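# Lay the towel flat without disturbing the basket

## Task

Get the towel lying flat on the table as a single layer. It must stay at least a finger's width in from the table edge, at least two finger widths from the basket's rim, and more than a hand's width from the column of either arm. The basket must end upright with its entire base resting on the table, no more than three finger widths from its starting spot, and turned roughly as it was. Finish by releasing everything and moving the arms away; anything that stays in place only because the robot is holding it does not count.

## Robot and tools

Robot: two 6-joint arms, left_arm and right_arm, each with a parallel gripper. Joint order in every row and in every per-joint list of a result: waist (joint1), shoulder (joint2), elbow (joint3), wrist pitch (joint4), wrist yaw (joint5), wrist roll (joint6). The names say nothing about image sides.

Frame: a single scene frame. The origin is on the tabletop between the arms, +z is up, +x points out over the table, and left_arm sits on the +y side. Bases: left_arm at (-0.011, +0.296, 0) m, quat_wxyz (+0.999, 0, 0, +0.049); right_arm at (-0.033, -0.337, 0) m, quat_wxyz (+0.998, 0, 0, +0.066).

Stated joint ranges (rad), for both arms: waist -2.618 to 3.054, shoulder 0.000 to 3.142, elbow 0.000 to 3.142, wrist pitch -1.571 to 1.571, wrist yaw -1.571 to 1.571, wrist roll -2.094 to 2.094. Each true end may differ from these by up to 0.036 rad.

The row, used by both motion tools: one flat list of 14 numbers, each in [-1, 1]. The first 7 are for left_arm: six joint displacements, then the gripper opening. The next 7 are the same for right_arm. Both arms are always included.
- Joint numbers are scaled offsets, not poses. 1.0 equals 1.202 rad for the waist, 1.258 for the shoulder, 1.238 for the elbow, 2.073 for wrist pitch, and 2.022 each for wrist yaw and wrist roll.
- The opening is absolute: +1 is fully open and -1 is closed. It is on the grip_measured scale.

execute_actions(actions): a list of up to 15 actions, run in order. Each action is a table of up to 15 rows, and each row lasts one control step (1/30 s). If an action has fewer than 15 rows, its last row is repeated until the action's 15 steps are done. Joint offsets are measured from the angles at the start of that action, not from the previous row. For the first action of a call, they are measured from the angles the last result reported. An action that pushes a joint more than 0.036 rad outward past its range is refused for both arms. If the first action is refused, or any action is malformed, nothing in the call runs. A joint asked to go beyond its real end stops there, and the result may say "joint sent to its limit". If that line does not appear, the joint may still be at its end. An empty list just returns the state and images.

move(target, speed, blocking): target is one 14-number row. Its displacements are counted from the "Joint positions" in the latest result that shows them, not from where the arm happens to be. All joints of both arms move together along paths and reach their targets at the same fraction of the way, so grippers travel in curves. The paths last between 0.5 and 10 s and are cut off at 10 s. speed is the peak rate, in rad/s, of the joint that has the farthest to go: 0.01 to 2, default 0.5. The paths ignore obstacles and the other arm. Finger openings are applied at the start. The result adds a "move:" line. It gives the outcome (done, off_target, moving, held, fault), limits=held or limits=none, and each arm's joint farthest from its target. With blocking=false, the call returns after 0.5 s while the motion continues. Until a result shows the move has ended, call wait or stop before sending more rows or moves.

wait(seconds): 0 to 10 s. The arms keep their last command. The wait returns early if a running move finishes.
stop(): brakes a running move. Faster moves need more room to stop, and the fingers keep moving.
zoom_image(camera, region): camera is cam_high, cam_left_wrist or cam_right_wrist (each 504x504). region is [x0, y0, x1, y1] in image pixels, with (0, 0) at the top left, and at most 504 by 504.
read_manual(section): returns the licence texts only.
finished_scene(scene): ends the current scene, given by its number, and reports whether the goal was met. It cannot be undone.

Results: a state line gives each gripper's end_effector_position (m) and end_effector_quat_wxyz in the scene frame. This is the point between the finger pads, about 1 cm short of the tips. The fingers point along the gripper's +z axis and close along its y axis. At long reach this reading becomes less accurate. "Joint positions" and "Joint velocities" list the six joints per arm (rad, rad/s), then the pad gap (m; 0.094 is fully open). "Joint targets" shows the angles currently being commanded. grip_measured is the opening on the command scale, with a fixed per-gripper error of about 1 mm. "joint command not followed" means a clearance check changed or blocked some joint targets. FAULT or OVER-TEMPERATURE FAULT lines mean an arm has stopped. MOTOR HOT warns at 75 °C. At 90 °C the arm stops for 10 s, and at 100 °C it goes limp and drops.

Motion behaviour: joint speed is capped. Each step's target stays within a fixed lead of the measured angle: 0.202 rad waist, 0.258 shoulder, 0.238 elbow, 0.573 wrist pitch, 0.522 wrist yaw and roll. Steps that would move a gripper more than 70 mm are scaled down. Large moves therefore take several actions, so send the remainder yourself. Friction can leave a joint up to about 0.031 rad short, and smaller commands may do nothing. The robot keeps holding its last command while you are composing a reply.

Grasping: to hold something, command an opening a little below grip_measured. About 0.03 lower grips firmly; less grips lightly. Pad force is about 50–62 N and lower on parts thinner than 2 mm. Expect occasional short tugs on held items.

Cameras: cam_high is fixed. The wrist cameras sit on each gripper, and their poses are computed from the joint readings. Calibration is given per camera (K, distortion, T_world_to_cam) and may be slightly off.

Avoid: knocking anything off the table, tipping or shifting the basket, collisions or hard pressing between the arms, fast impacts, heavy pushes, drops, and holding loads for long (heat). Release the towel and retract before calling finished_scene.

Each tool is called after "Emit:" as name([rows], argument=value, ...), one row to a line, values as JSON.

## Session

Emit:
execute_actions(actions=[])

Scene clock: 0.00 s.
left_arm: end_effector_position=(+0.0808, +0.6062, +0.1459) grip_measured=+1.000 end_effector_quat_wxyz=(+0.213, -0.071, +0.971, -0.086) | right_arm: end_effector_position=(+0.4517, -0.5109, +0.1090) grip_measured=+1.000 end_effector_quat_wxyz=(+0.536, +0.369, +0.621, -0.436)
Joint names: [waist, shoulder, elbow, wrist pitch, wrist yaw, wrist roll]
Joint positions: left_arm=[ 1.419  1.842  1.622 -1.476  0.448  1.4    0.094] | right_arm=[-0.162  2.263  1.16   0.985  1.187 -0.038  0.094]
Joint velocities: left_arm=[-0.022  0.002  0.007 -0.007  0.095 -0.037  0.   ] | right_arm=[-0.002  0.007 -0.002 -0.022  0.022 -0.037  0.   ]
Joint targets: left_arm=[1.419 1.842 1.622 -1.476 0.448 1.400] | right_arm=[-0.162 2.263 1.160 0.985 1.187 -0.038]
camera_calibration (this result's frames):
cam_left_wrist: T_world_to_cam=[[-0.0275654, -0.99861, 0.0449186, 0.601189], [-0.998551, 0.0254305, -0.0474266, 0.120625], [0.0462183, -0.0461608, -0.997864, 0.27638], [0, 0, 0, 1]] pos_world=[0.124248, 0.610044, 0.254506]
cam_right_wrist: T_world_to_cam=[[-0.931503, -0.34306, -0.120877, 0.267058], [-0.121751, 0.607232, -0.785141, 0.498274], [0.342751, -0.716645, -0.607406, -0.358114], [0, 0, 0, 1]] pos_world=[0.432174, -0.467592, 0.205975]

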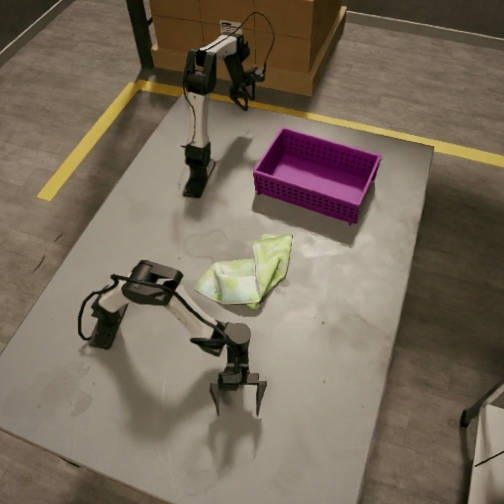

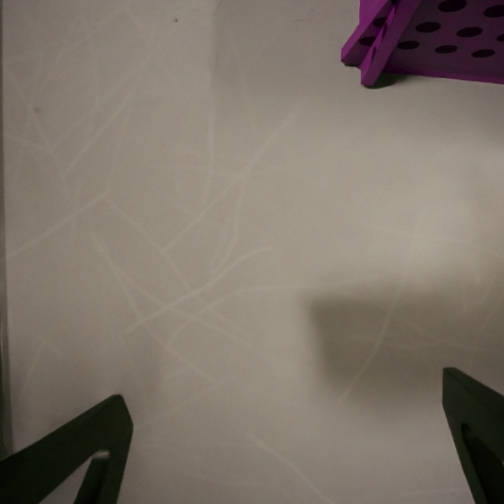

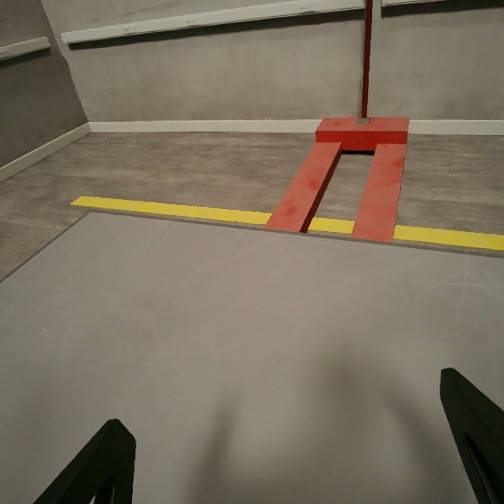

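Emit:
zoom_image(camera="cam_high", region=[180, 220, 310, 320])

Region (180, 220, 310, 320) of cam_high's 504x504 image, scaled by 3.877, with more detail than that image has; it fills the top 388 rows of this view, and the rest is white.

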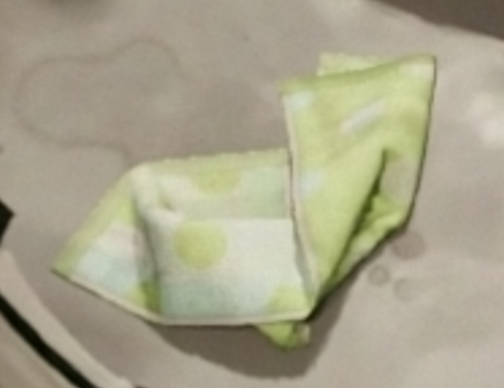

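Emit:
move(target=[-1.0,-0.312,0,-0.012,-0.226,-0.46,0,0.4,-0.607,0.234,-1.0,-0.59,0.434,0], speed=2.0)

Scene clock: 4.73 s.
left_arm: end_effector_position=(+0.2584, +0.3869, +0.2339) grip_measured=+0.002 end_effector_quat_wxyz=(+0.109, +0.077, +0.990, +0.047) | right_arm: end_effector_position=(+0.2825, -0.1881, +0.1876) grip_measured=+0.002 end_effector_quat_wxyz=(+0.159, +0.189, +0.962, +0.117)
Joint names: [waist, shoulder, elbow, wrist pitch, wrist yaw, wrist roll]
Joint positions: left_arm=[ 0.226  1.468  1.622 -1.487 -0.001  0.479  0.047] | right_arm=[ 0.31   1.513  1.421 -1.081  0.002  0.83   0.047]
Joint velocities: left_arm=[ 0.002 -0.002 -0.012 -0.037 -0.022 -0.051  0.001] | right_arm=[ 0.007  0.002 -0.002 -0.007  0.007 -0.037  0.   ]
Joint targets: left_arm=[0.217 1.449 1.622 -1.501 -0.009 0.470] | right_arm=[0.319 1.499 1.449 -1.088 -0.006 0.840]
move: off_target (right_arm); limits=none; left_arm: farthest joint: the shoulder, 0.019 radians from its target (0.392 radians at the start); right_arm: farthest joint: the elbow, 0.029 radians from its target (0.290 radians at the start)
camera_calibration (this result's frames):
cam_left_wrist: T_world_to_cam=[[-0.294796, -0.928353, -0.2264, 0.488481], [-0.946716, 0.25159, 0.201077, 0.148675], [-0.12971, 0.273613, -0.953054, 0.257123], [0, 0, 0, 1]] pos_world=[0.318106, 0.345726, 0.325749]
cam_right_wrist: T_world_to_cam=[[-0.544524, -0.762516, -0.349375, 0.0843342], [-0.82525, 0.412649, 0.385594, 0.2858], [-0.149852, 0.498287, -0.853964, 0.392915], [0, 0, 0, 1]] pos_world=[0.340658, -0.249413, 0.254796]

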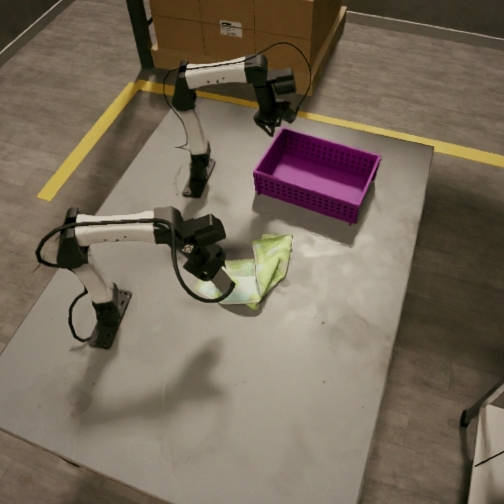

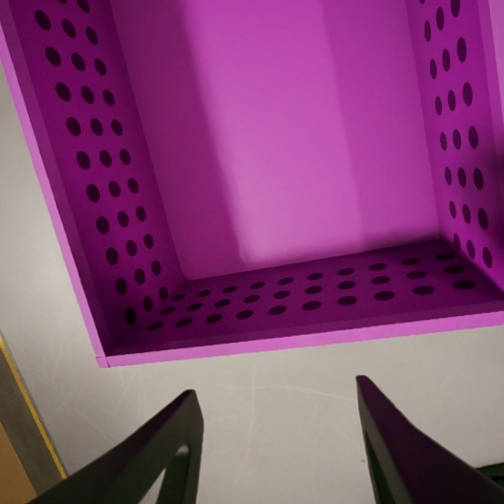

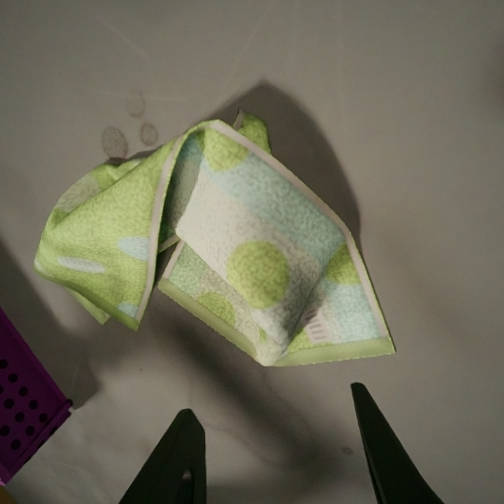

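Emit:
move(target=[-0.842,0.483,0.231,0.064,0,-0.013,0,0.201,0.112,-0.331,0.116,0,0.032,0], speed=1.3)

Scene clock: 7.17 s.
left_arm: end_effector_position=(+0.2976, +0.0383, +0.1122) grip_measured=+0.002 end_effector_quat_wxyz=(+0.007, +0.547, +0.837, -0.002) | right_arm: end_effector_position=(+0.1987, -0.1521, +0.0381) grip_measured=+0.002 end_effector_quat_wxyz=(+0.033, +0.104, +0.994, +0.032)
Joint names: [waist, shoulder, elbow, wrist pitch, wrist yaw, wrist roll]
Joint positions: left_arm=[-0.794  2.07   1.881 -1.367  0.003  0.462  0.047] | right_arm=[ 0.542  1.648  1.027 -0.859  0.001  0.884  0.047]
Joint velocities: left_arm=[0.007 0.007 0.012 0.007 0.051 0.022 0.   ] | right_arm=[ 0.012  0.007 -0.002 -0.066  0.007  0.037 -0.001]
Joint targets: left_arm=[-0.786 2.076 1.908 -1.355 -0.001 0.453] | right_arm=[0.551 1.653 1.011 -0.841 0.002 0.894]
move: off_target (left_arm); limits=none; left_arm: farthest joint: the elbow, 0.027 radians from its target (0.286 radians at the start); right_arm: farthest joint: the wrist pitch, 0.018 radians from its target (0.241 radians at the start)
camera_calibration (this result's frames):
cam_left_wrist: T_world_to_cam=[[-0.969133, -0.229312, -0.0905377, 0.307551], [-0.24649, 0.894032, 0.374099, 0.0455472], [-0.00484158, 0.384868, -0.922959, 0.196828], [0, 0, 0, 1]] pos_world=[0.310238, -0.0459483, 0.19247]
cam_right_wrist: T_world_to_cam=[[-0.455535, -0.885796, -0.0886202, -0.0324257], [-0.767557, 0.34039, 0.543131, 0.230977], [-0.450938, 0.315436, -0.834958, 0.266017], [0, 0, 0, 1]] pos_world=[0.282474, -0.191256, 0.0937888]

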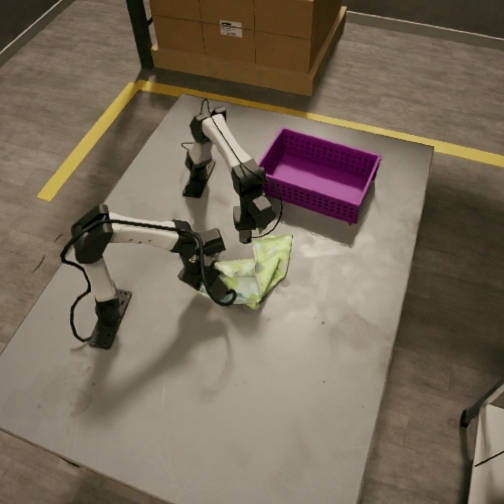

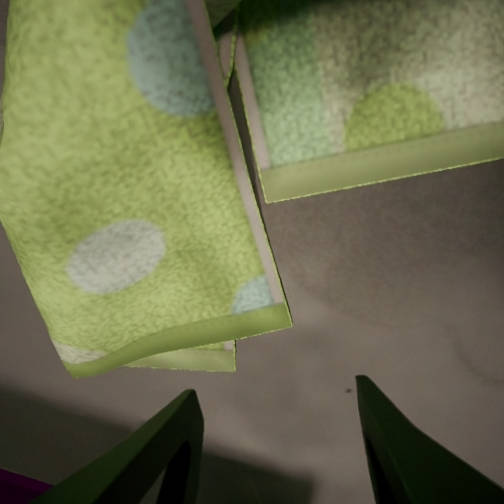

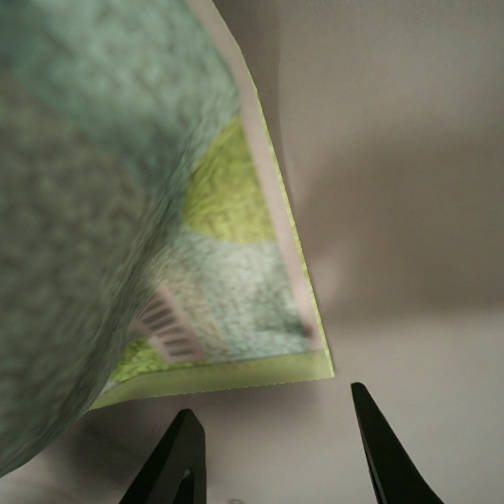

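Emit:
execute_actions(actions=[])

Scene clock: 7.97 s.
left_arm: end_effector_position=(+0.2976, +0.0383, +0.1122) grip_measured=+0.002 end_effector_quat_wxyz=(+0.007, +0.547, +0.837, -0.002) | right_arm: end_effector_position=(+0.1987, -0.1520, +0.0381) grip_measured=+0.002 end_effector_quat_wxyz=(+0.033, +0.104, +0.994, +0.032)
Joint names: [waist, shoulder, elbow, wrist pitch, wrist yaw, wrist roll]
Joint positions: left_arm=[-0.794  2.07   1.881 -1.367  0.003  0.462  0.047] | right_arm=[ 0.542  1.648  1.027 -0.858  0.001  0.884  0.047]
Joint velocities: left_arm=[-0.017  0.002 -0.007  0.125  0.022 -0.066 -0.   ] | right_arm=[-0.027  0.007  0.017  0.066 -0.022 -0.022  0.   ]
Joint targets: left_arm=[-0.786 2.076 1.908 -1.355 -0.001 0.453] | right_arm=[0.551 1.653 1.011 -0.841 0.002 0.894]
camera_calibration (this result's frames):
cam_left_wrist: T_world_to_cam=[[-0.969133, -0.229312, -0.0905377, 0.307551], [-0.24649, 0.894032, 0.374099, 0.0455472], [-0.00484158, 0.384868, -0.922959, 0.196828], [0, 0, 0, 1]] pos_world=[0.310238, -0.0459483, 0.19247]
cam_right_wrist: T_world_to_cam=[[-0.455508, -0.885775, -0.088967, -0.0323288], [-0.767719, 0.340261, 0.542983, 0.231027], [-0.450689, 0.315635, -0.835017, 0.266022], [0, 0, 0, 1]] pos_world=[0.282531, -0.191211, 0.093813]

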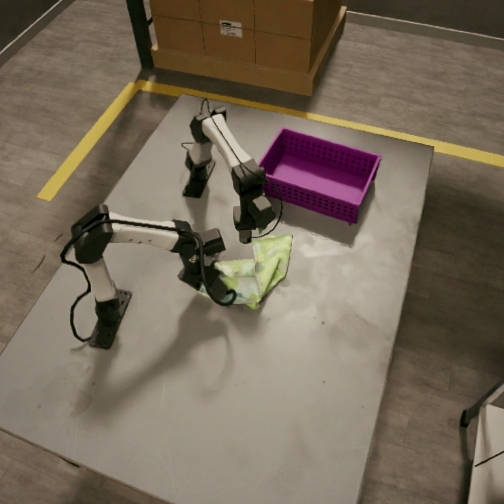

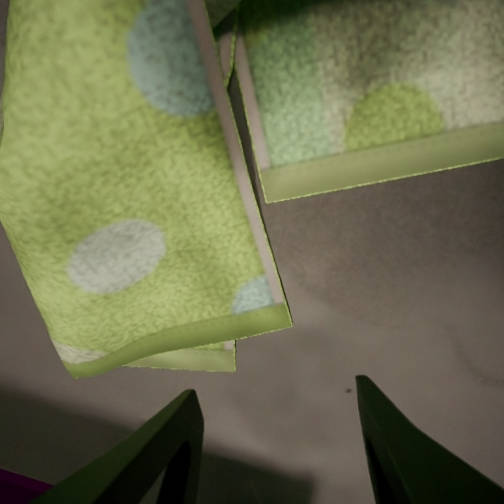

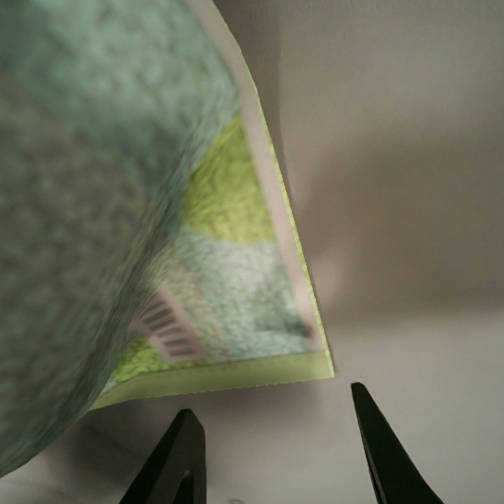

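Emit:
move(target=[0.029,0.044,-0.181,0.127,-0.029,0.02,-0.2, -0.033,0.071,0.041,0.021,0,0,0.0], speed=0.5)

Scene clock: 11.13 s.
left_arm: end_effector_position=(+0.3138, +0.0501, +0.0429) grip_measured=-0.197 end_effector_quat_wxyz=(+0.008, +0.549, +0.835, +0.023) | right_arm: end_effector_position=(+0.2097, -0.1548, +0.0211) grip_measured=+0.002 end_effector_quat_wxyz=(+0.021, +0.119, +0.992, +0.020)
Joint names: [waist, shoulder, elbow, wrist pitch, wrist yaw, wrist roll]
Joint positions: left_arm=[-0.767  2.117  1.676 -1.118 -0.048  0.493  0.038] | right_arm=[ 0.512  1.729  1.047 -0.831  0.001  0.884  0.047]
Joint velocities: left_arm=[-0.007  0.002 -0.002 -0.022 -0.007 -0.007  0.001] | right_arm=[-0.007 -0.002 -0.007  0.022 -0.007  0.022 -0.   ]
Joint targets: left_arm=[-0.759 2.126 1.657 -1.103 -0.056 0.502] | right_arm=[0.502 1.737 1.078 -0.814 0.001 0.884]
move: off_target (right_arm); limits=none; left_arm: farthest joint: the elbow, 0.019 radians from its target (0.224 radians at the start); right_arm: farthest joint: the elbow, 0.030 radians from its target (0.051 radians at the start)
camera_calibration (this result's frames):
cam_left_wrist: T_world_to_cam=[[-0.966919, -0.220533, -0.128191, 0.320143], [-0.254002, 0.878648, 0.404304, 0.0667417], [0.0234726, 0.42349, -0.905597, 0.11683], [0, 0, 0, 1]] pos_world=[0.323762, -0.0375167, 0.119857]
cam_right_wrist: T_world_to_cam=[[-0.483618, -0.873305, -0.0587532, -0.0242039], [-0.742689, 0.373911, 0.555521, 0.249326], [-0.463171, 0.312295, -0.829424, 0.259595], [0, 0, 0, 1]] pos_world=[0.293703, -0.195434, 0.0753868]

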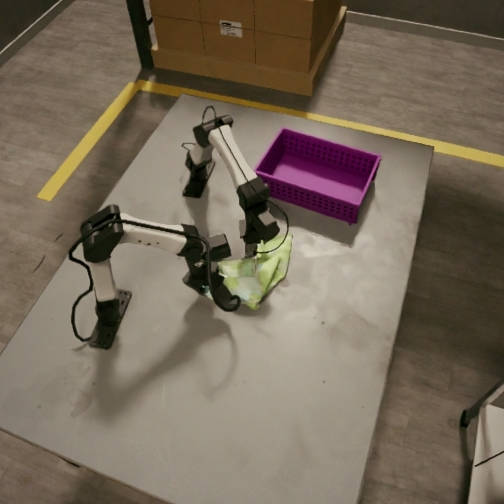

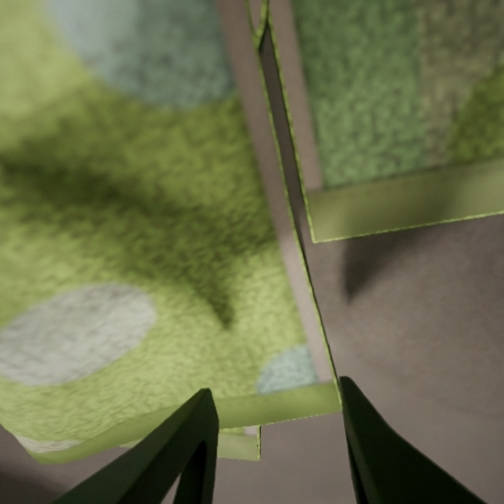

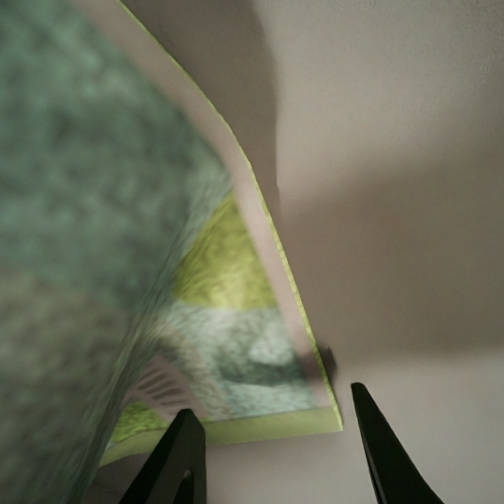

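Emit:
move(target=[-0.017,0.064,0,0,0,0,-0.2, -0.025,0.066,0.048,0.02,0,0,0.0], speed=0.2)

Scene clock: 12.70 s.
left_arm: end_effector_position=(+0.3074, +0.0506, +0.0179) grip_measured=-0.197 end_effector_quat_wxyz=(-0.024, +0.554, +0.832, +0.028) | right_arm: end_effector_position=(+0.2200, -0.1547, +0.0074) grip_measured=+0.002 end_effector_quat_wxyz=(+0.013, +0.129, +0.991, +0.012)
Joint names: [waist, shoulder, elbow, wrist pitch, wrist yaw, wrist roll]
Joint positions: left_arm=[-0.778  2.183  1.676 -1.117 -0.052  0.494  0.038] | right_arm=[ 0.492  1.801  1.077 -0.811  0.001  0.884  0.047]
Joint velocities: left_arm=[ 0.002 -0.002  0.002 -0.022 -0.037  0.051 -0.001] | right_arm=[ 0.007 -0.002  0.002  0.051 -0.007  0.022  0.001]
Joint targets: left_arm=[-0.788 2.198 1.676 -1.118 -0.048 0.493] | right_arm=[0.482 1.812 1.107 -0.790 0.001 0.884]
move: off_target (right_arm); limits=none; left_arm: farthest joint: the shoulder, 0.015 radians from its target (0.080 radians at the start); right_arm: farthest joint: the elbow, 0.030 radians from its target (0.059 radians at the start)
camera_calibration (this result's frames):
cam_left_wrist: T_world_to_cam=[[-0.974553, -0.204908, -0.0908837, 0.311794], [-0.223681, 0.862502, 0.453935, 0.0654647], [-0.0146275, 0.462713, -0.886388, 0.103476], [0, 0, 0, 1]] pos_world=[0.320016, -0.0404542, 0.0903402]
cam_right_wrist: T_world_to_cam=[[-0.501727, -0.864174, -0.0383798, -0.0146661], [-0.724793, 0.395757, 0.563961, 0.263943], [-0.472172, 0.310772, -0.824909, 0.254716], [0, 0, 0, 1]] pos_world=[0.304215, -0.19629, 0.0607007]

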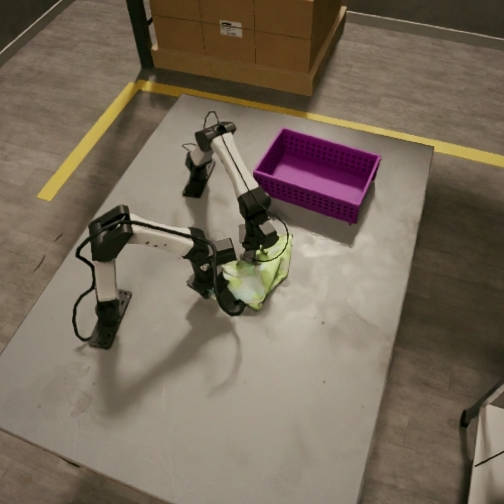

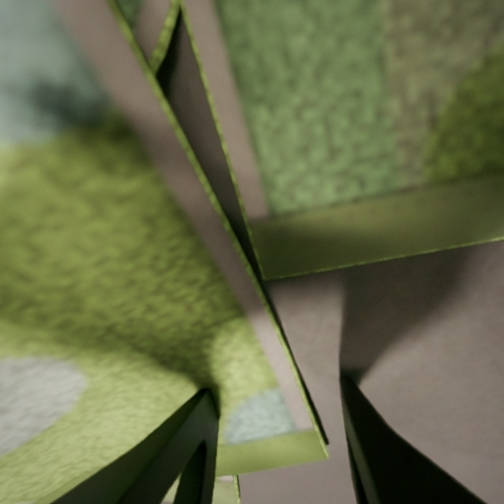

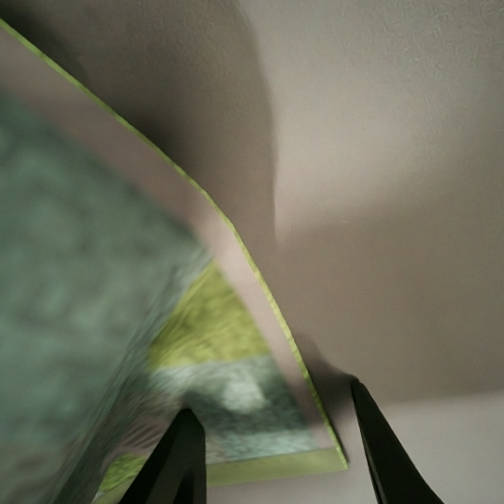

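Emit:
execute_actions([
  [[0,0.02,0,0,-0.01,0,-0.22,0,0.02,0,0,0,0,-0.04],[0,0.024,0,0,-0.01,0,-0.25,0,0.024,0,0,0,0,-0.09],[0,0.026,0,0,-0.01,0,-0.29,0,0.026,0,0,0,0,-0.14],[0,0.028,0,0,-0.01,0,-0.33,0,0.026,0,0,0,0,-0.19],[0,0.028,0,0,-0.01,0,-0.37,0,0.026,0,0,0,0,-0.24],[0,0.028,0,0,-0.01,0,-0.41,0,0.026,0,0,0,0,-0.29],[0,0.028,0,0,-0.01,0,-0.45,0,0.026,0,0,0,0,-0.34],[0,0.028,0,0,-0.01,0,-0.49,0,0.026,0,0,0,0,-0.39],[0,0.028,0,0,-0.01,0,-0.53,0,0.026,0,0,0,0,-0.44],[0,0.028,0,0,-0.01,0,-0.57,0,0.026,0,0,0,0,-0.49],[0,0.028,0,0,-0.01,0,-0.61,0,0.026,0,0,0,0,-0.54],[0,0.028,0,0,-0.01,0,-0.65,0,0.026,0,0,0,0,-0.59],[0,0.028,0,0,-0.01,0,-0.69,0,0.026,0,0,0,0,-0.64],[0,0.028,0,0,-0.01,0,-0.73,0,0.026,0,0,0,0,-0.69],[0,0.028,0,0,-0.01,0,-0.77,0,0.026,0,0,0,0,-0.74]],
  [[0,0.024,0,0,0,0,-0.81,0,0.024,0,0,0,0,-0.79],[0,0.024,0,0,0,0,-0.85,0,0.024,0,0,0,0,-0.84],[0,0.024,0,0,0,0,-0.89,0,0.024,0,0,0,0,-0.89],[0,0.024,0,0,0,0,-0.93,0,0.024,0,0,0,0,-0.93],[0,0.024,0,0,0,0,-0.97,0,0.024,0,0,0,0,-0.97],[0,0.024,0,0,0,0,-1,0,0.024,0,0,0,0,-1],[0,0.024,0,0,0,0,-1,0,0.024,0,0,0,0,-1],[0,0.024,0,0,0,0,-1,0,0.024,0,0,0,0,-1],[0,0.024,0,0,0,0,-1,0,0.024,0,0,0,0,-1],[0,0.01,0,0,0,0,-1,0,0.01,0,0,0,0,-1],[0,0,0,0,0,0,-1,0,0,0,0,0,0,-1]],
])

Scene clock: 14.33 s.
left_arm: end_effector_position=(+0.3093, +0.0533, +0.0169) grip_measured=-0.992 end_effector_quat_wxyz=(-0.025, +0.554, +0.831, +0.038) | right_arm: end_effector_position=(+0.2227, -0.1471, +0.0061) grip_measured=-0.963 end_effector_quat_wxyz=(+0.013, +0.128, +0.991, +0.030)
Joint names: [waist, shoulder, elbow, wrist pitch, wrist yaw, wrist roll]
Joint positions: left_arm=[-0.778  2.186  1.676 -1.117 -0.071  0.494  0.   ] | right_arm=[ 0.492  1.807  1.077 -0.781 -0.026  0.884  0.002]
Joint velocities: left_arm=[ 0.012 -0.002  0.002 -0.066  0.037  0.007 -0.001] | right_arm=[-0.002  0.017 -0.012 -0.066  0.066 -0.051 -0.   ]
Joint targets: left_arm=[-0.778 2.186 1.676 -1.117 -0.071 0.494] | right_arm=[0.492 1.807 1.077 -0.789 -0.016 0.884]
camera_calibration (this result's frames):
cam_left_wrist: T_world_to_cam=[[-0.973831, -0.202261, -0.103652, 0.313908], [-0.227203, 0.855045, 0.46613, 0.0652476], [-0.00565303, 0.477482, -0.878623, 0.0976957], [0, 0, 0, 1]] pos_world=[0.32107, -0.0389463, 0.087961]
cam_right_wrist: T_world_to_cam=[[-0.50041, -0.86286, -0.0711458, -0.00663889], [-0.727491, 0.374502, 0.574895, 0.261039], [-0.46941, 0.339442, -0.815128, 0.256119], [0, 0, 0, 1]] pos_world=[0.306806, -0.190426, 0.0582275]

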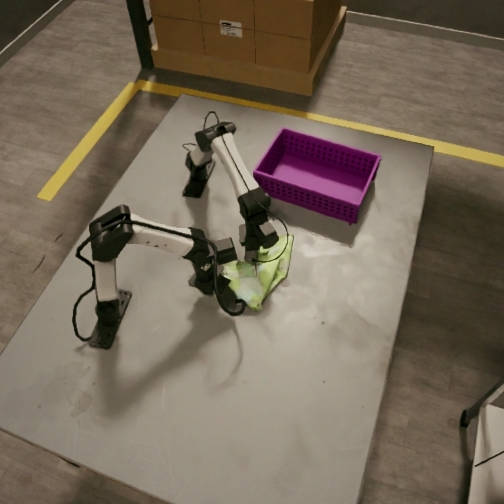

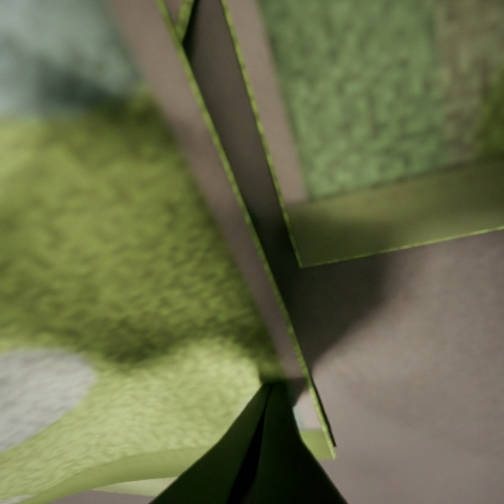

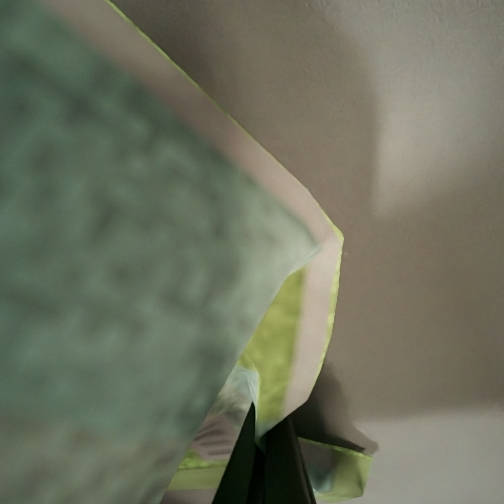

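Emit:
execute_actions([
  [[0,-0.03,0,0,0,0,-1,0,0,0,0,0,0,-1],[0,-0.045,0,0,0,0,-1,0,0,0,0,0,0,-1],[0,-0.06,-0.01,0.007,0,0,-1,0,0,0,0,0,0,-1],[-0.004,-0.07,-0.02,0.014,-0.003,-0.01,-1,0,0,0,0,0,0,-1],[-0.008,-0.08,-0.03,0.022,-0.006,-0.02,-0.9,0,0,0,0,0,0,-1],[-0.012,-0.088,-0.042,0.03,-0.009,-0.03,-0.75,0,0,0,0,0,0,-1],[-0.016,-0.095,-0.054,0.038,-0.012,-0.04,-0.6,0,0,0,0,0,0,-1],[-0.02,-0.1,-0.066,0.046,-0.015,-0.05,-0.45,0,0,0,0,0,0,-1],[-0.024,-0.104,-0.078,0.054,-0.018,-0.06,-0.3,0,0,0,0,0,0,-1],[-0.028,-0.106,-0.09,0.063,-0.021,-0.07,-0.15,0,0,0,0,0,0,-1],[-0.033,-0.106,-0.101,0.072,-0.024,-0.079,-0.15,0,0,0,0,0,0,-1]],
])

Emit:
wait(seconds=0.3)

Scene clock: 15.77 s.
left_arm: end_effector_position=(+0.3092, +0.0431, +0.0412) grip_measured=-0.153 end_effector_quat_wxyz=(+0.047, +0.513, +0.856, +0.044) | right_arm: end_effector_position=(+0.2227, -0.1471, +0.0061) grip_measured=-0.963 end_effector_quat_wxyz=(+0.013, +0.128, +0.991, +0.030)
Joint names: [waist, shoulder, elbow, wrist pitch, wrist yaw, wrist roll]
Joint positions: left_arm=[-0.811  2.059  1.574 -1.008 -0.103  0.37   0.04 ] | right_arm=[ 0.492  1.807  1.077 -0.781 -0.026  0.884  0.002]
Joint velocities: left_arm=[-0.056 -0.002 -0.125  0.081 -0.037 -0.125  0.001] | right_arm=[-0.017 -0.012 -0.007  0.037 -0.007 -0.022  0.   ]
Joint targets: left_arm=[-0.818 2.052 1.551 -0.968 -0.120 0.333] | right_arm=[0.492 1.807 1.077 -0.781 -0.026 0.884]
camera_calibration (this result's frames):
cam_left_wrist: T_world_to_cam=[[-0.930405, -0.299858, -0.210787, 0.309448], [-0.359738, 0.857267, 0.36835, 0.107579], [0.0702484, 0.418543, -0.905476, 0.104158], [0, 0, 0, 1]] pos_world=[0.319296, -0.0430281, 0.119914]
cam_right_wrist: T_world_to_cam=[[-0.50041, -0.86286, -0.0711458, -0.00663889], [-0.727491, 0.374502, 0.574895, 0.261039], [-0.46941, 0.339442, -0.815128, 0.256119], [0, 0, 0, 1]] pos_world=[0.306806, -0.190426, 0.0582275]

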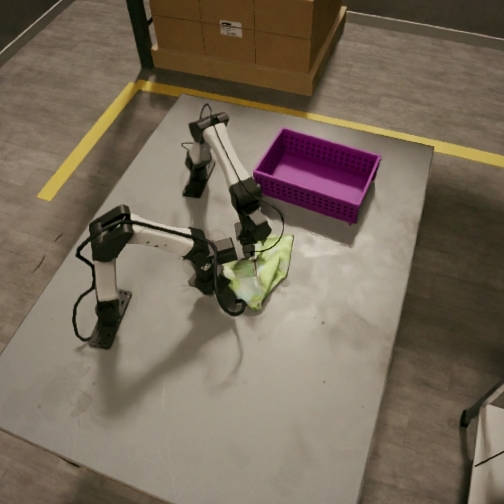

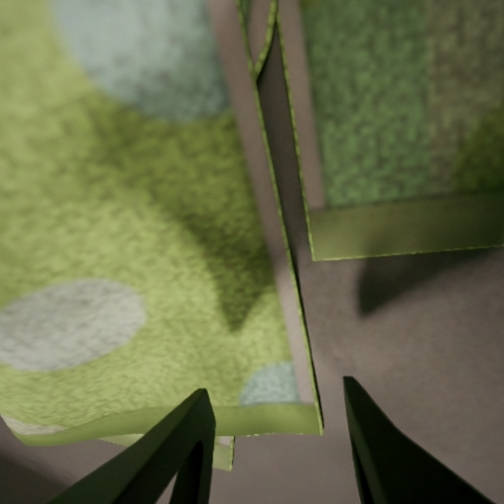

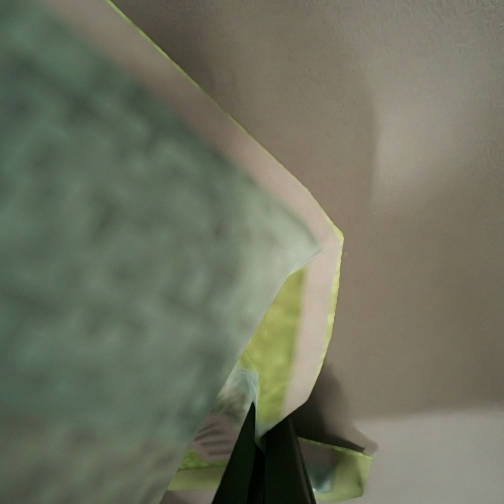

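Scene clock: 16.07 s.
left_arm: end_effector_position=(+0.3134, +0.0407, +0.0412) grip_measured=-0.152 end_effector_quat_wxyz=(+0.058, +0.502, +0.862, +0.045) | right_arm: end_effector_position=(+0.2227, -0.1471, +0.0061) grip_measured=-0.963 end_effector_quat_wxyz=(+0.013, +0.128, +0.991, +0.030)
Joint names: [waist, shoulder, elbow, wrist pitch, wrist yaw, wrist roll]
Joint positions: left_arm=[-0.812  2.059  1.572 -0.986 -0.111  0.346  0.04 ] | right_arm=[ 0.492  1.807  1.077 -0.781 -0.026  0.884  0.002]
Joint velocities: left_arm=[ 0.007  0.007 -0.007 -0.037 -0.051 -0.037 -0.   ] | right_arm=[-0.002  0.002 -0.007  0.037 -0.051  0.022  0.   ]
Joint targets: left_arm=[-0.818 2.052 1.551 -0.968 -0.120 0.334] | right_arm=[0.492 1.807 1.077 -0.781 -0.026 0.884]
wait: 0.30 s; no rest
camera_calibration (this result's frames):
cam_left_wrist: T_world_to_cam=[[-0.918576, -0.323771, -0.226696, 0.310629], [-0.387176, 0.852406, 0.351422, 0.120657], [0.079457, 0.410579, -0.908356, 0.102426], [0, 0, 0, 1]] pos_world=[0.323913, -0.0443299, 0.121056]
cam_right_wrist: T_world_to_cam=[[-0.50041, -0.86286, -0.0711458, -0.00663889], [-0.727491, 0.374502, 0.574895, 0.261039], [-0.46941, 0.339442, -0.815128, 0.256119], [0, 0, 0, 1]] pos_world=[0.306806, -0.190426, 0.0582275]

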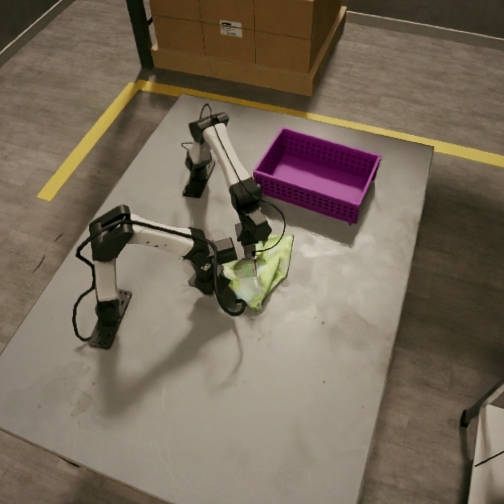

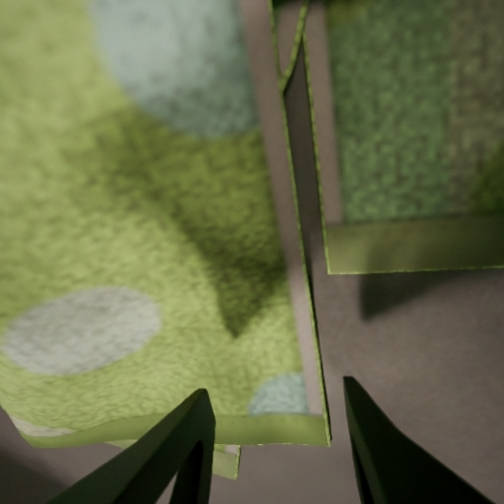

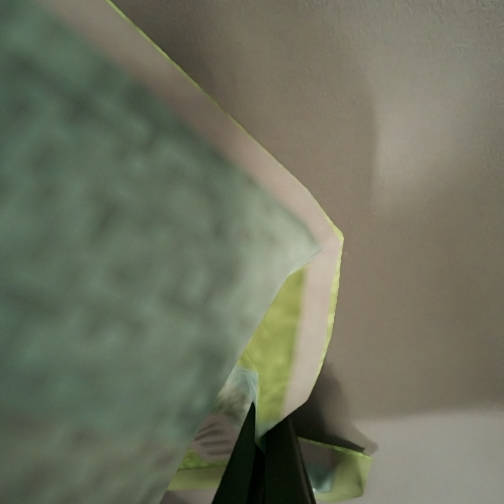

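Emit:
execute_actions([
  [[0,0.015,0,0,0,0,-0.15,0,0,0,0,0,0,-1],[0,0.02,0,0,0,0,-0.15,0,0,0,0,0,0,-1],[0,0.025,0,0,0,0,-0.15,0,0,0,0,0,0,-1],[0,0.03,0,0,0,0,-0.15,0,0,0,0,0,0,-1],[0,0.035,0,0,0,0,-0.15,0,0,0,0,0,0,-1],[0,0.04,0,0,0,0,-0.15,0,0,0,0,0,0,-1],[0,0.045,0,0,0,0,-0.15,0,0,0,0,0,0,-1],[0,0.05,0,0,0,0,-0.15,0,0,0,0,0,0,-1],[0,0.054,0,0,0,0,-0.15,0,0,0,0,0,0,-1],[0,0.058,0,0,0,0,-0.15,0,0,0,0,0,0,-1],[0,0.062,0,0,0,0,-0.15,0,0,0,0,0,0,-1],[0,0.066,0,0,0,0,-0.15,0,0,0,0,0,0,-1],[0,0.07,0,0,0,0,-0.15,0,0,0,0,0,0,-1],[0,0.073,0,0,0,0,-0.15,0,0,0,0,0,0,-1],[0,0.076,0,0,0,0,-0.15,0,0,0,0,0,0,-1]],
])

Scene clock: 17.07 s.
left_arm: end_effector_position=(+0.3103, +0.0437, +0.0173) grip_measured=-0.152 end_effector_quat_wxyz=(+0.030, +0.502, +0.863, +0.051) | right_arm: end_effector_position=(+0.2227, -0.1471, +0.0061) grip_measured=-0.963 end_effector_quat_wxyz=(+0.013, +0.128, +0.991, +0.030)
Joint names: [waist, shoulder, elbow, wrist pitch, wrist yaw, wrist roll]
Joint positions: left_arm=[-0.812  2.121  1.572 -0.982 -0.112  0.342  0.04 ] | right_arm=[ 0.492  1.807  1.077 -0.781 -0.026  0.884  0.002]
Joint velocities: left_arm=[ 0.012 -0.012 -0.017 -0.066  0.007  0.007 -0.   ] | right_arm=[-0.022 -0.017 -0.007 -0.037  0.007  0.022 -0.001]
Joint targets: left_arm=[-0.812 2.155 1.572 -0.986 -0.111 0.346] | right_arm=[0.492 1.807 1.077 -0.781 -0.026 0.884]
camera_calibration (this result's frames):
cam_left_wrist: T_world_to_cam=[[-0.926604, -0.318795, -0.199437, 0.30509], [-0.373984, 0.836634, 0.400224, 0.121035], [0.0392663, 0.445435, -0.894453, 0.0904538], [0, 0, 0, 1]] pos_world=[0.324411, -0.0442924, 0.0933116]
cam_right_wrist: T_world_to_cam=[[-0.50041, -0.86286, -0.0711458, -0.00663889], [-0.727491, 0.374502, 0.574895, 0.261039], [-0.46941, 0.339442, -0.815128, 0.256119], [0, 0, 0, 1]] pos_world=[0.306806, -0.190426, 0.0582275]

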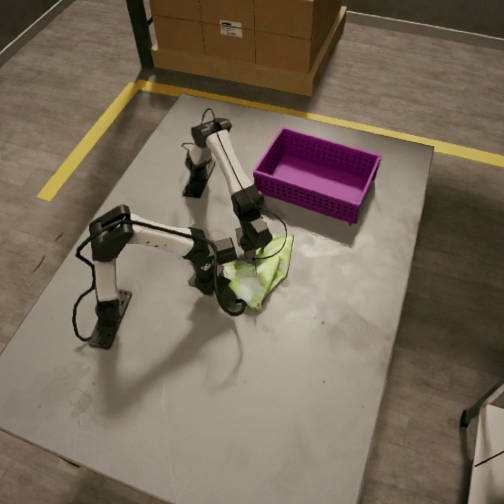

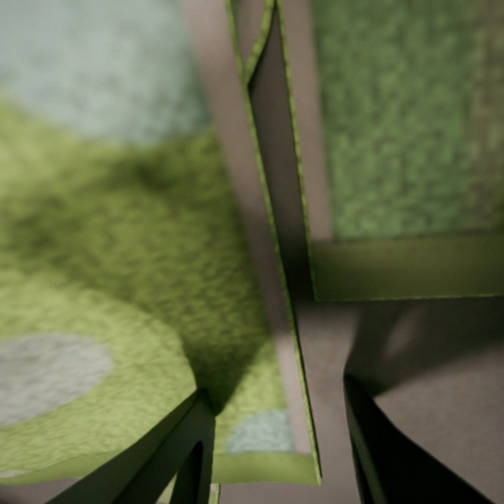

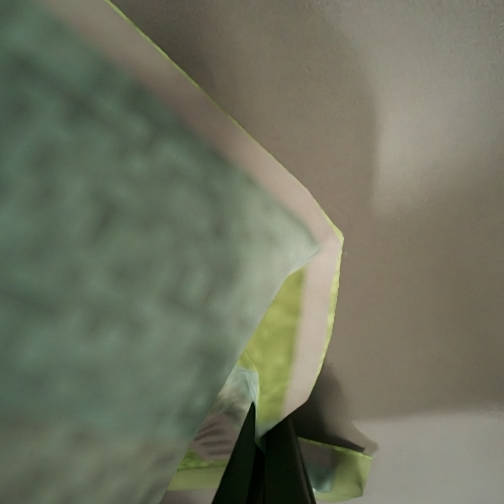

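In contact. Close while pressing.

Emit:
execute_actions([
  [[0,0.028,0,0,0,0,-0.19,0,0,0,0,0,0,-1],[0,0.028,0,0,0,0,-0.23,0,0,0,0,0,0,-1],[0,0.028,0,0,0,0,-0.27,0,0,0,0,0,0,-1],[0,0.028,0,0,0,0,-0.31,0,0,0,0,0,0,-1],[0,0.029,0,0,0,0,-0.35,0,0,0,0,0,0,-1],[0,0.029,0,0,0,0,-0.4,0,0,0,0,0,0,-1],[0,0.03,0,0,0,0,-0.45,0,0,0,0,0,0,-1],[0,0.03,0,0,0,0,-0.5,0,0,0,0,0,0,-1],[0,0.03,0,0,0,0,-0.55,0,0,0,0,0,0,-1],[0,0.031,0,0,0,0,-0.6,0,0,0,0,0,0,-1],[0,0.031,0,0,0,0,-0.64,0,0,0,0,0,0,-1],[0,0.032,0,0,0,0,-0.68,0,0,0,0,0,0,-1],[0,0.032,0,0,0,0,-0.72,0,0,0,0,0,0,-1],[0,0.032,0,0,0,0,-0.76,0,0,0,0,0,0,-1],[0,0.032,0,0,0,0,-0.8,0,0,0,0,0,0,-1]],
  [[0,0.028,0,0,0,0,-0.84,0,0,0,0,0,0,-1],[0,0.028,0,0,0,0,-0.88,0,0,0,0,0,0,-1],[0,0.028,0,0,0,0,-0.92,0,0,0,0,0,0,-1],[0,0.028,0,0,0,0,-0.96,0,0,0,0,0,0,-1],[0,0.028,0,0,0,0,-1,0,0,0,0,0,0,-1],[0,0.028,0,0,0,0,-1,0,0,0,0,0,0,-1],[0,0.028,0,0,0,0,-1,0,0,0,0,0,0,-1],[0,0.028,0,0,0,0,-1,0,0,0,0,0,0,-1],[0,0.01,0,0,0,0,-1,0,0,0,0,0,0,-1],[0,0,0,0,0,0,-1,0,0,0,0,0,0,-1]],
])

Scene clock: 18.50 s.
left_arm: end_effector_position=(+0.3090, +0.0429, +0.0157) grip_measured=-0.991 end_effector_quat_wxyz=(+0.027, +0.503, +0.863, +0.048) | right_arm: end_effector_position=(+0.2227, -0.1471, +0.0061) grip_measured=-0.963 end_effector_quat_wxyz=(+0.013, +0.128, +0.991, +0.030)
Joint names: [waist, shoulder, elbow, wrist pitch, wrist yaw, wrist roll]
Joint positions: left_arm=[-0.812  2.125  1.572 -0.983 -0.104  0.342  0.   ] | right_arm=[ 0.492  1.807  1.077 -0.781 -0.026  0.884  0.002]
Joint velocities: left_arm=[ 0.002  0.002  0.002 -0.022  0.007  0.037  0.   ] | right_arm=[-0.007 -0.017  0.012  0.007  0.007 -0.051 -0.001]
Joint targets: left_arm=[-0.812 2.125 1.572 -0.983 -0.105 0.342] | right_arm=[0.492 1.807 1.077 -0.781 -0.026 0.884]
camera_calibration (this result's frames):
cam_left_wrist: T_world_to_cam=[[-0.928393, -0.319202, -0.190256, 0.303748], [-0.370251, 0.838187, 0.400445, 0.120642], [0.0316475, 0.442213, -0.896352, 0.0919106], [0, 0, 0, 1]] pos_world=[0.323757, -0.0448079, 0.0918636]
cam_right_wrist: T_world_to_cam=[[-0.50041, -0.86286, -0.0711458, -0.00663889], [-0.727491, 0.374502, 0.574895, 0.261039], [-0.46941, 0.339442, -0.815128, 0.256119], [0, 0, 0, 1]] pos_world=[0.306806, -0.190426, 0.0582275]

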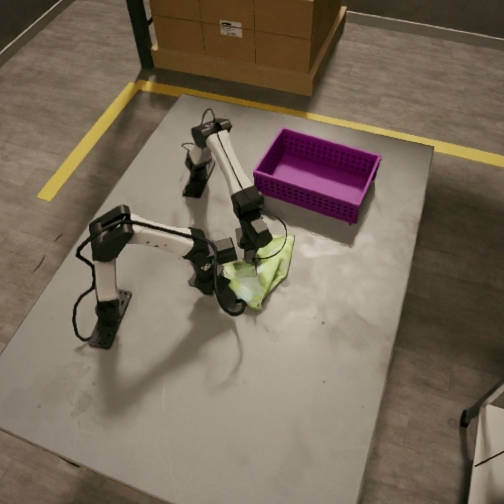

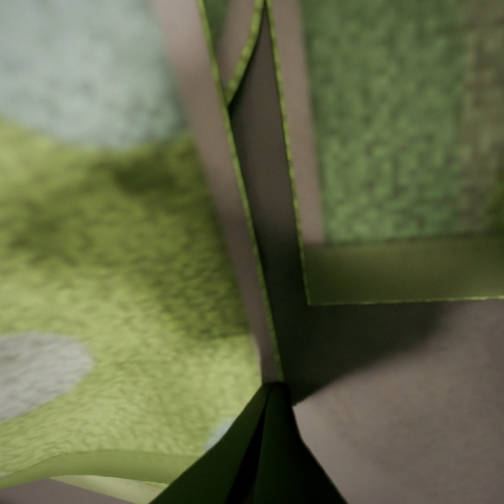

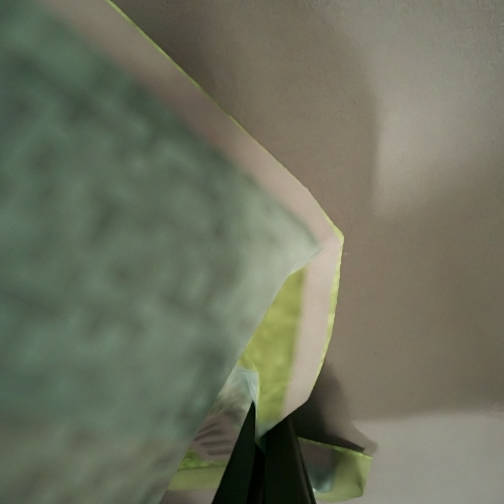

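Emit:
execute_actions([
  [[0,-0.03,0,0,0,0,-1,0,0,0,0,0,0,-1],[0,-0.04,0,0,0,0,-1,0,0,0,0,0,0,-1],[0,-0.05,0,0,0,0,-1,0,0,0,0,0,0,-1],[0.007,-0.055,0,0,0.004,0.004,-1,0,0,0,0,0,0,-1],[0.014,-0.058,0,0,0.008,0.008,-0.9,0,0,0,0,0,0,-1],[0.021,-0.058,0,0,0.012,0.012,-0.75,0,0,0,0,0,0,-1],[0.028,-0.058,0,0,0.016,0.016,-0.6,0,0,0,0,0,0,-1],[0.035,-0.058,0,0,0.02,0.02,-0.45,0,0,0,0,0,0,-1],[0.042,-0.058,0,0,0.024,0.025,-0.3,0,0,0,0,0,0,-1],[0.048,-0.058,0,0,0.027,0.03,-0.15,0,0,0,0,0,0,-1]],
])

Scene clock: 19.57 s.
left_arm: end_effector_position=(+0.3226, +0.0526, +0.0382) grip_measured=-0.153 end_effector_quat_wxyz=(+0.051, +0.496, +0.866, +0.026) | right_arm: end_effector_position=(+0.2227, -0.1471, +0.0061) grip_measured=-0.963 end_effector_quat_wxyz=(+0.013, +0.128, +0.991, +0.030)
Joint names: [waist, shoulder, elbow, wrist pitch, wrist yaw, wrist roll]
Joint positions: left_arm=[-0.757  2.066  1.572 -0.983 -0.065  0.385  0.04 ] | right_arm=[ 0.492  1.807  1.077 -0.781 -0.026  0.884  0.002]
Joint velocities: left_arm=[ 0.007 -0.012 -0.017  0.051 -0.022  0.081 -0.   ] | right_arm=[-0.002  0.002  0.012 -0.081  0.022  0.007 -0.001]
Joint targets: left_arm=[-0.754 2.052 1.572 -0.982 -0.049 0.403] | right_arm=[0.492 1.807 1.077 -0.781 -0.026 0.884]
camera_calibration (this result's frames):
cam_left_wrist: T_world_to_cam=[[-0.921021, -0.340975, -0.188301, 0.322409], [-0.386824, 0.857395, 0.339471, 0.115201], [0.0456969, 0.385499, -0.921576, 0.106798], [0, 0, 0, 1]] pos_world=[0.336628, -0.0300097, 0.120025]
cam_right_wrist: T_world_to_cam=[[-0.50041, -0.86286, -0.0711458, -0.00663889], [-0.727491, 0.374502, 0.574895, 0.261039], [-0.46941, 0.339442, -0.815128, 0.256119], [0, 0, 0, 1]] pos_world=[0.306806, -0.190426, 0.0582275]

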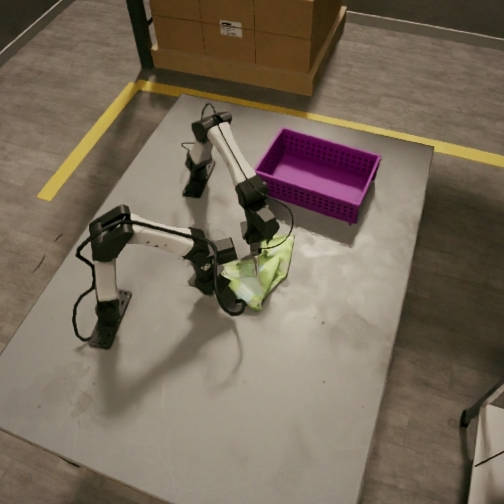

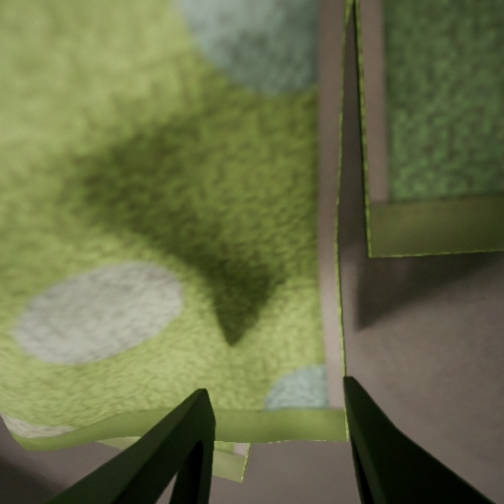

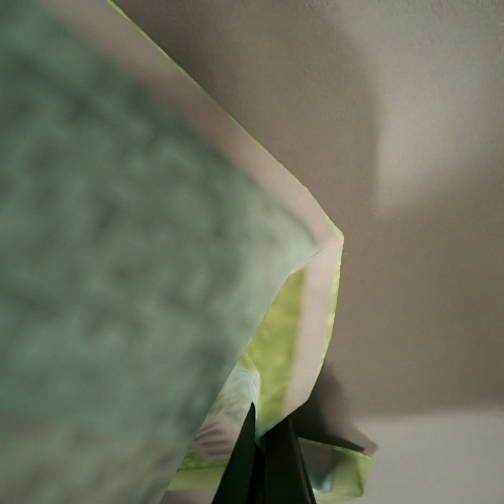

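Emit:
execute_actions([
  [[-0.01,0.012,0,0,0,0,-0.15,0,0,0,0,0,0,-1],[-0.018,0.016,0,0,0,0,-0.15,0,0,0,0,0,0,-1],[-0.025,0.02,0,0,0,0,-0.15,0,0,0,0,0,0,-1],[-0.025,0.025,0,0,0,0,-0.15,0,0,0,0,0,0,-1],[-0.025,0.03,0,0,0,0,-0.15,0,0,0,0,0,0,-1],[-0.025,0.035,0,0,0,0,-0.15,0,0,0,0,0,0,-1],[-0.025,0.04,0,0,0,0,-0.15,0,0,0,0,0,0,-1],[-0.025,0.045,0,0,0,0,-0.15,0,0,0,0,0,0,-1],[-0.025,0.05,0,0,0,0,-0.15,0,0,0,0,0,0,-1],[-0.025,0.054,0,0,0,0,-0.15,0,0,0,0,0,0,-1],[-0.025,0.058,0,0,0,0,-0.15,0,0,0,0,0,0,-1],[-0.025,0.062,0,0,0,0,-0.15,0,0,0,0,0,0,-1],[-0.025,0.066,0,0,0,0,-0.15,0,0,0,0,0,0,-1],[-0.025,0.069,0,0,0,0,-0.15,0,0,0,0,0,0,-1],[-0.025,0.072,0,0,0,0,-0.15,0,0,0,0,0,0,-1]],
])

Scene clock: 20.57 s.
left_arm: end_effector_position=(+0.3124, +0.0470, +0.0163) grip_measured=-0.152 end_effector_quat_wxyz=(+0.024, +0.512, +0.858, +0.027) | right_arm: end_effector_position=(+0.2227, -0.1471, +0.0061) grip_measured=-0.963 end_effector_quat_wxyz=(+0.013, +0.128, +0.991, +0.030)
Joint names: [waist, shoulder, elbow, wrist pitch, wrist yaw, wrist roll]
Joint positions: left_arm=[-0.781  2.122  1.572 -0.982 -0.06   0.393  0.04 ] | right_arm=[ 0.492  1.807  1.077 -0.781 -0.026  0.884  0.002]
Joint velocities: left_arm=[-0.002  0.017  0.007  0.007  0.007 -0.022 -0.   ] | right_arm=[-0.032  0.002 -0.012  0.066 -0.007 -0.095 -0.001]
Joint targets: left_arm=[-0.787 2.156 1.572 -0.983 -0.065 0.385] | right_arm=[0.492 1.807 1.077 -0.781 -0.026 0.884]
camera_calibration (this result's frames):
cam_left_wrist: T_world_to_cam=[[-0.939579, -0.305082, -0.15529, 0.310629], [-0.34195, 0.857799, 0.383733, 0.108728], [0.0161377, 0.413649, -0.910293, 0.0969113], [0, 0, 0, 1]] pos_world=[0.327476, -0.0385868, 0.0947328]
cam_right_wrist: T_world_to_cam=[[-0.50041, -0.86286, -0.0711458, -0.00663889], [-0.727491, 0.374502, 0.574895, 0.261039], [-0.46941, 0.339442, -0.815128, 0.256119], [0, 0, 0, 1]] pos_world=[0.306806, -0.190426, 0.0582275]

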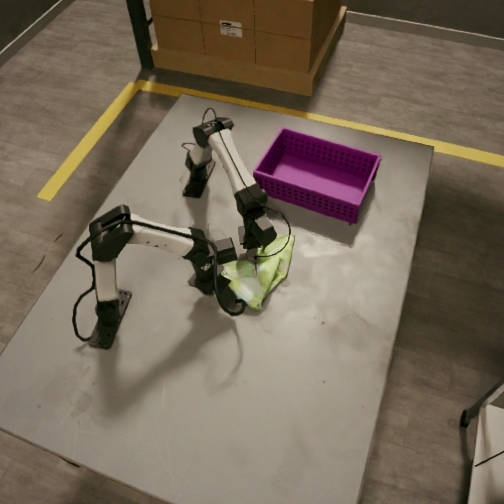

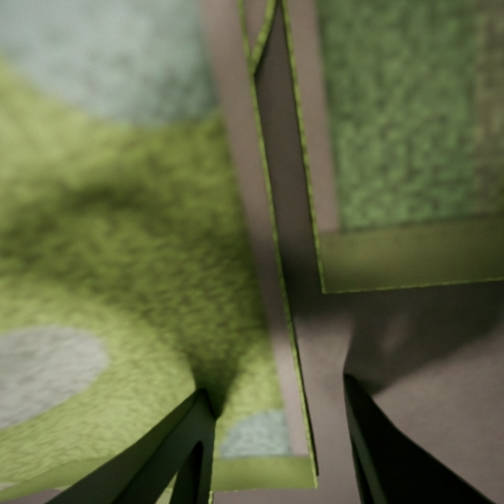

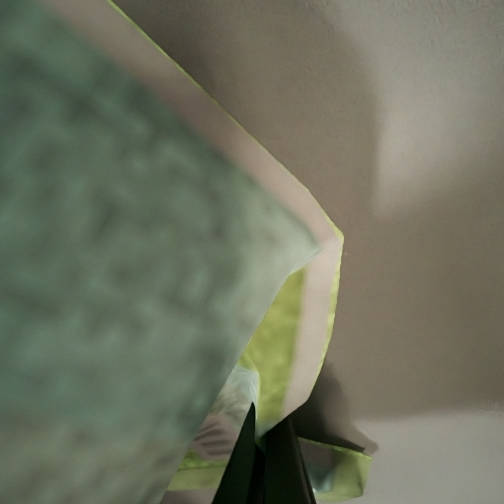

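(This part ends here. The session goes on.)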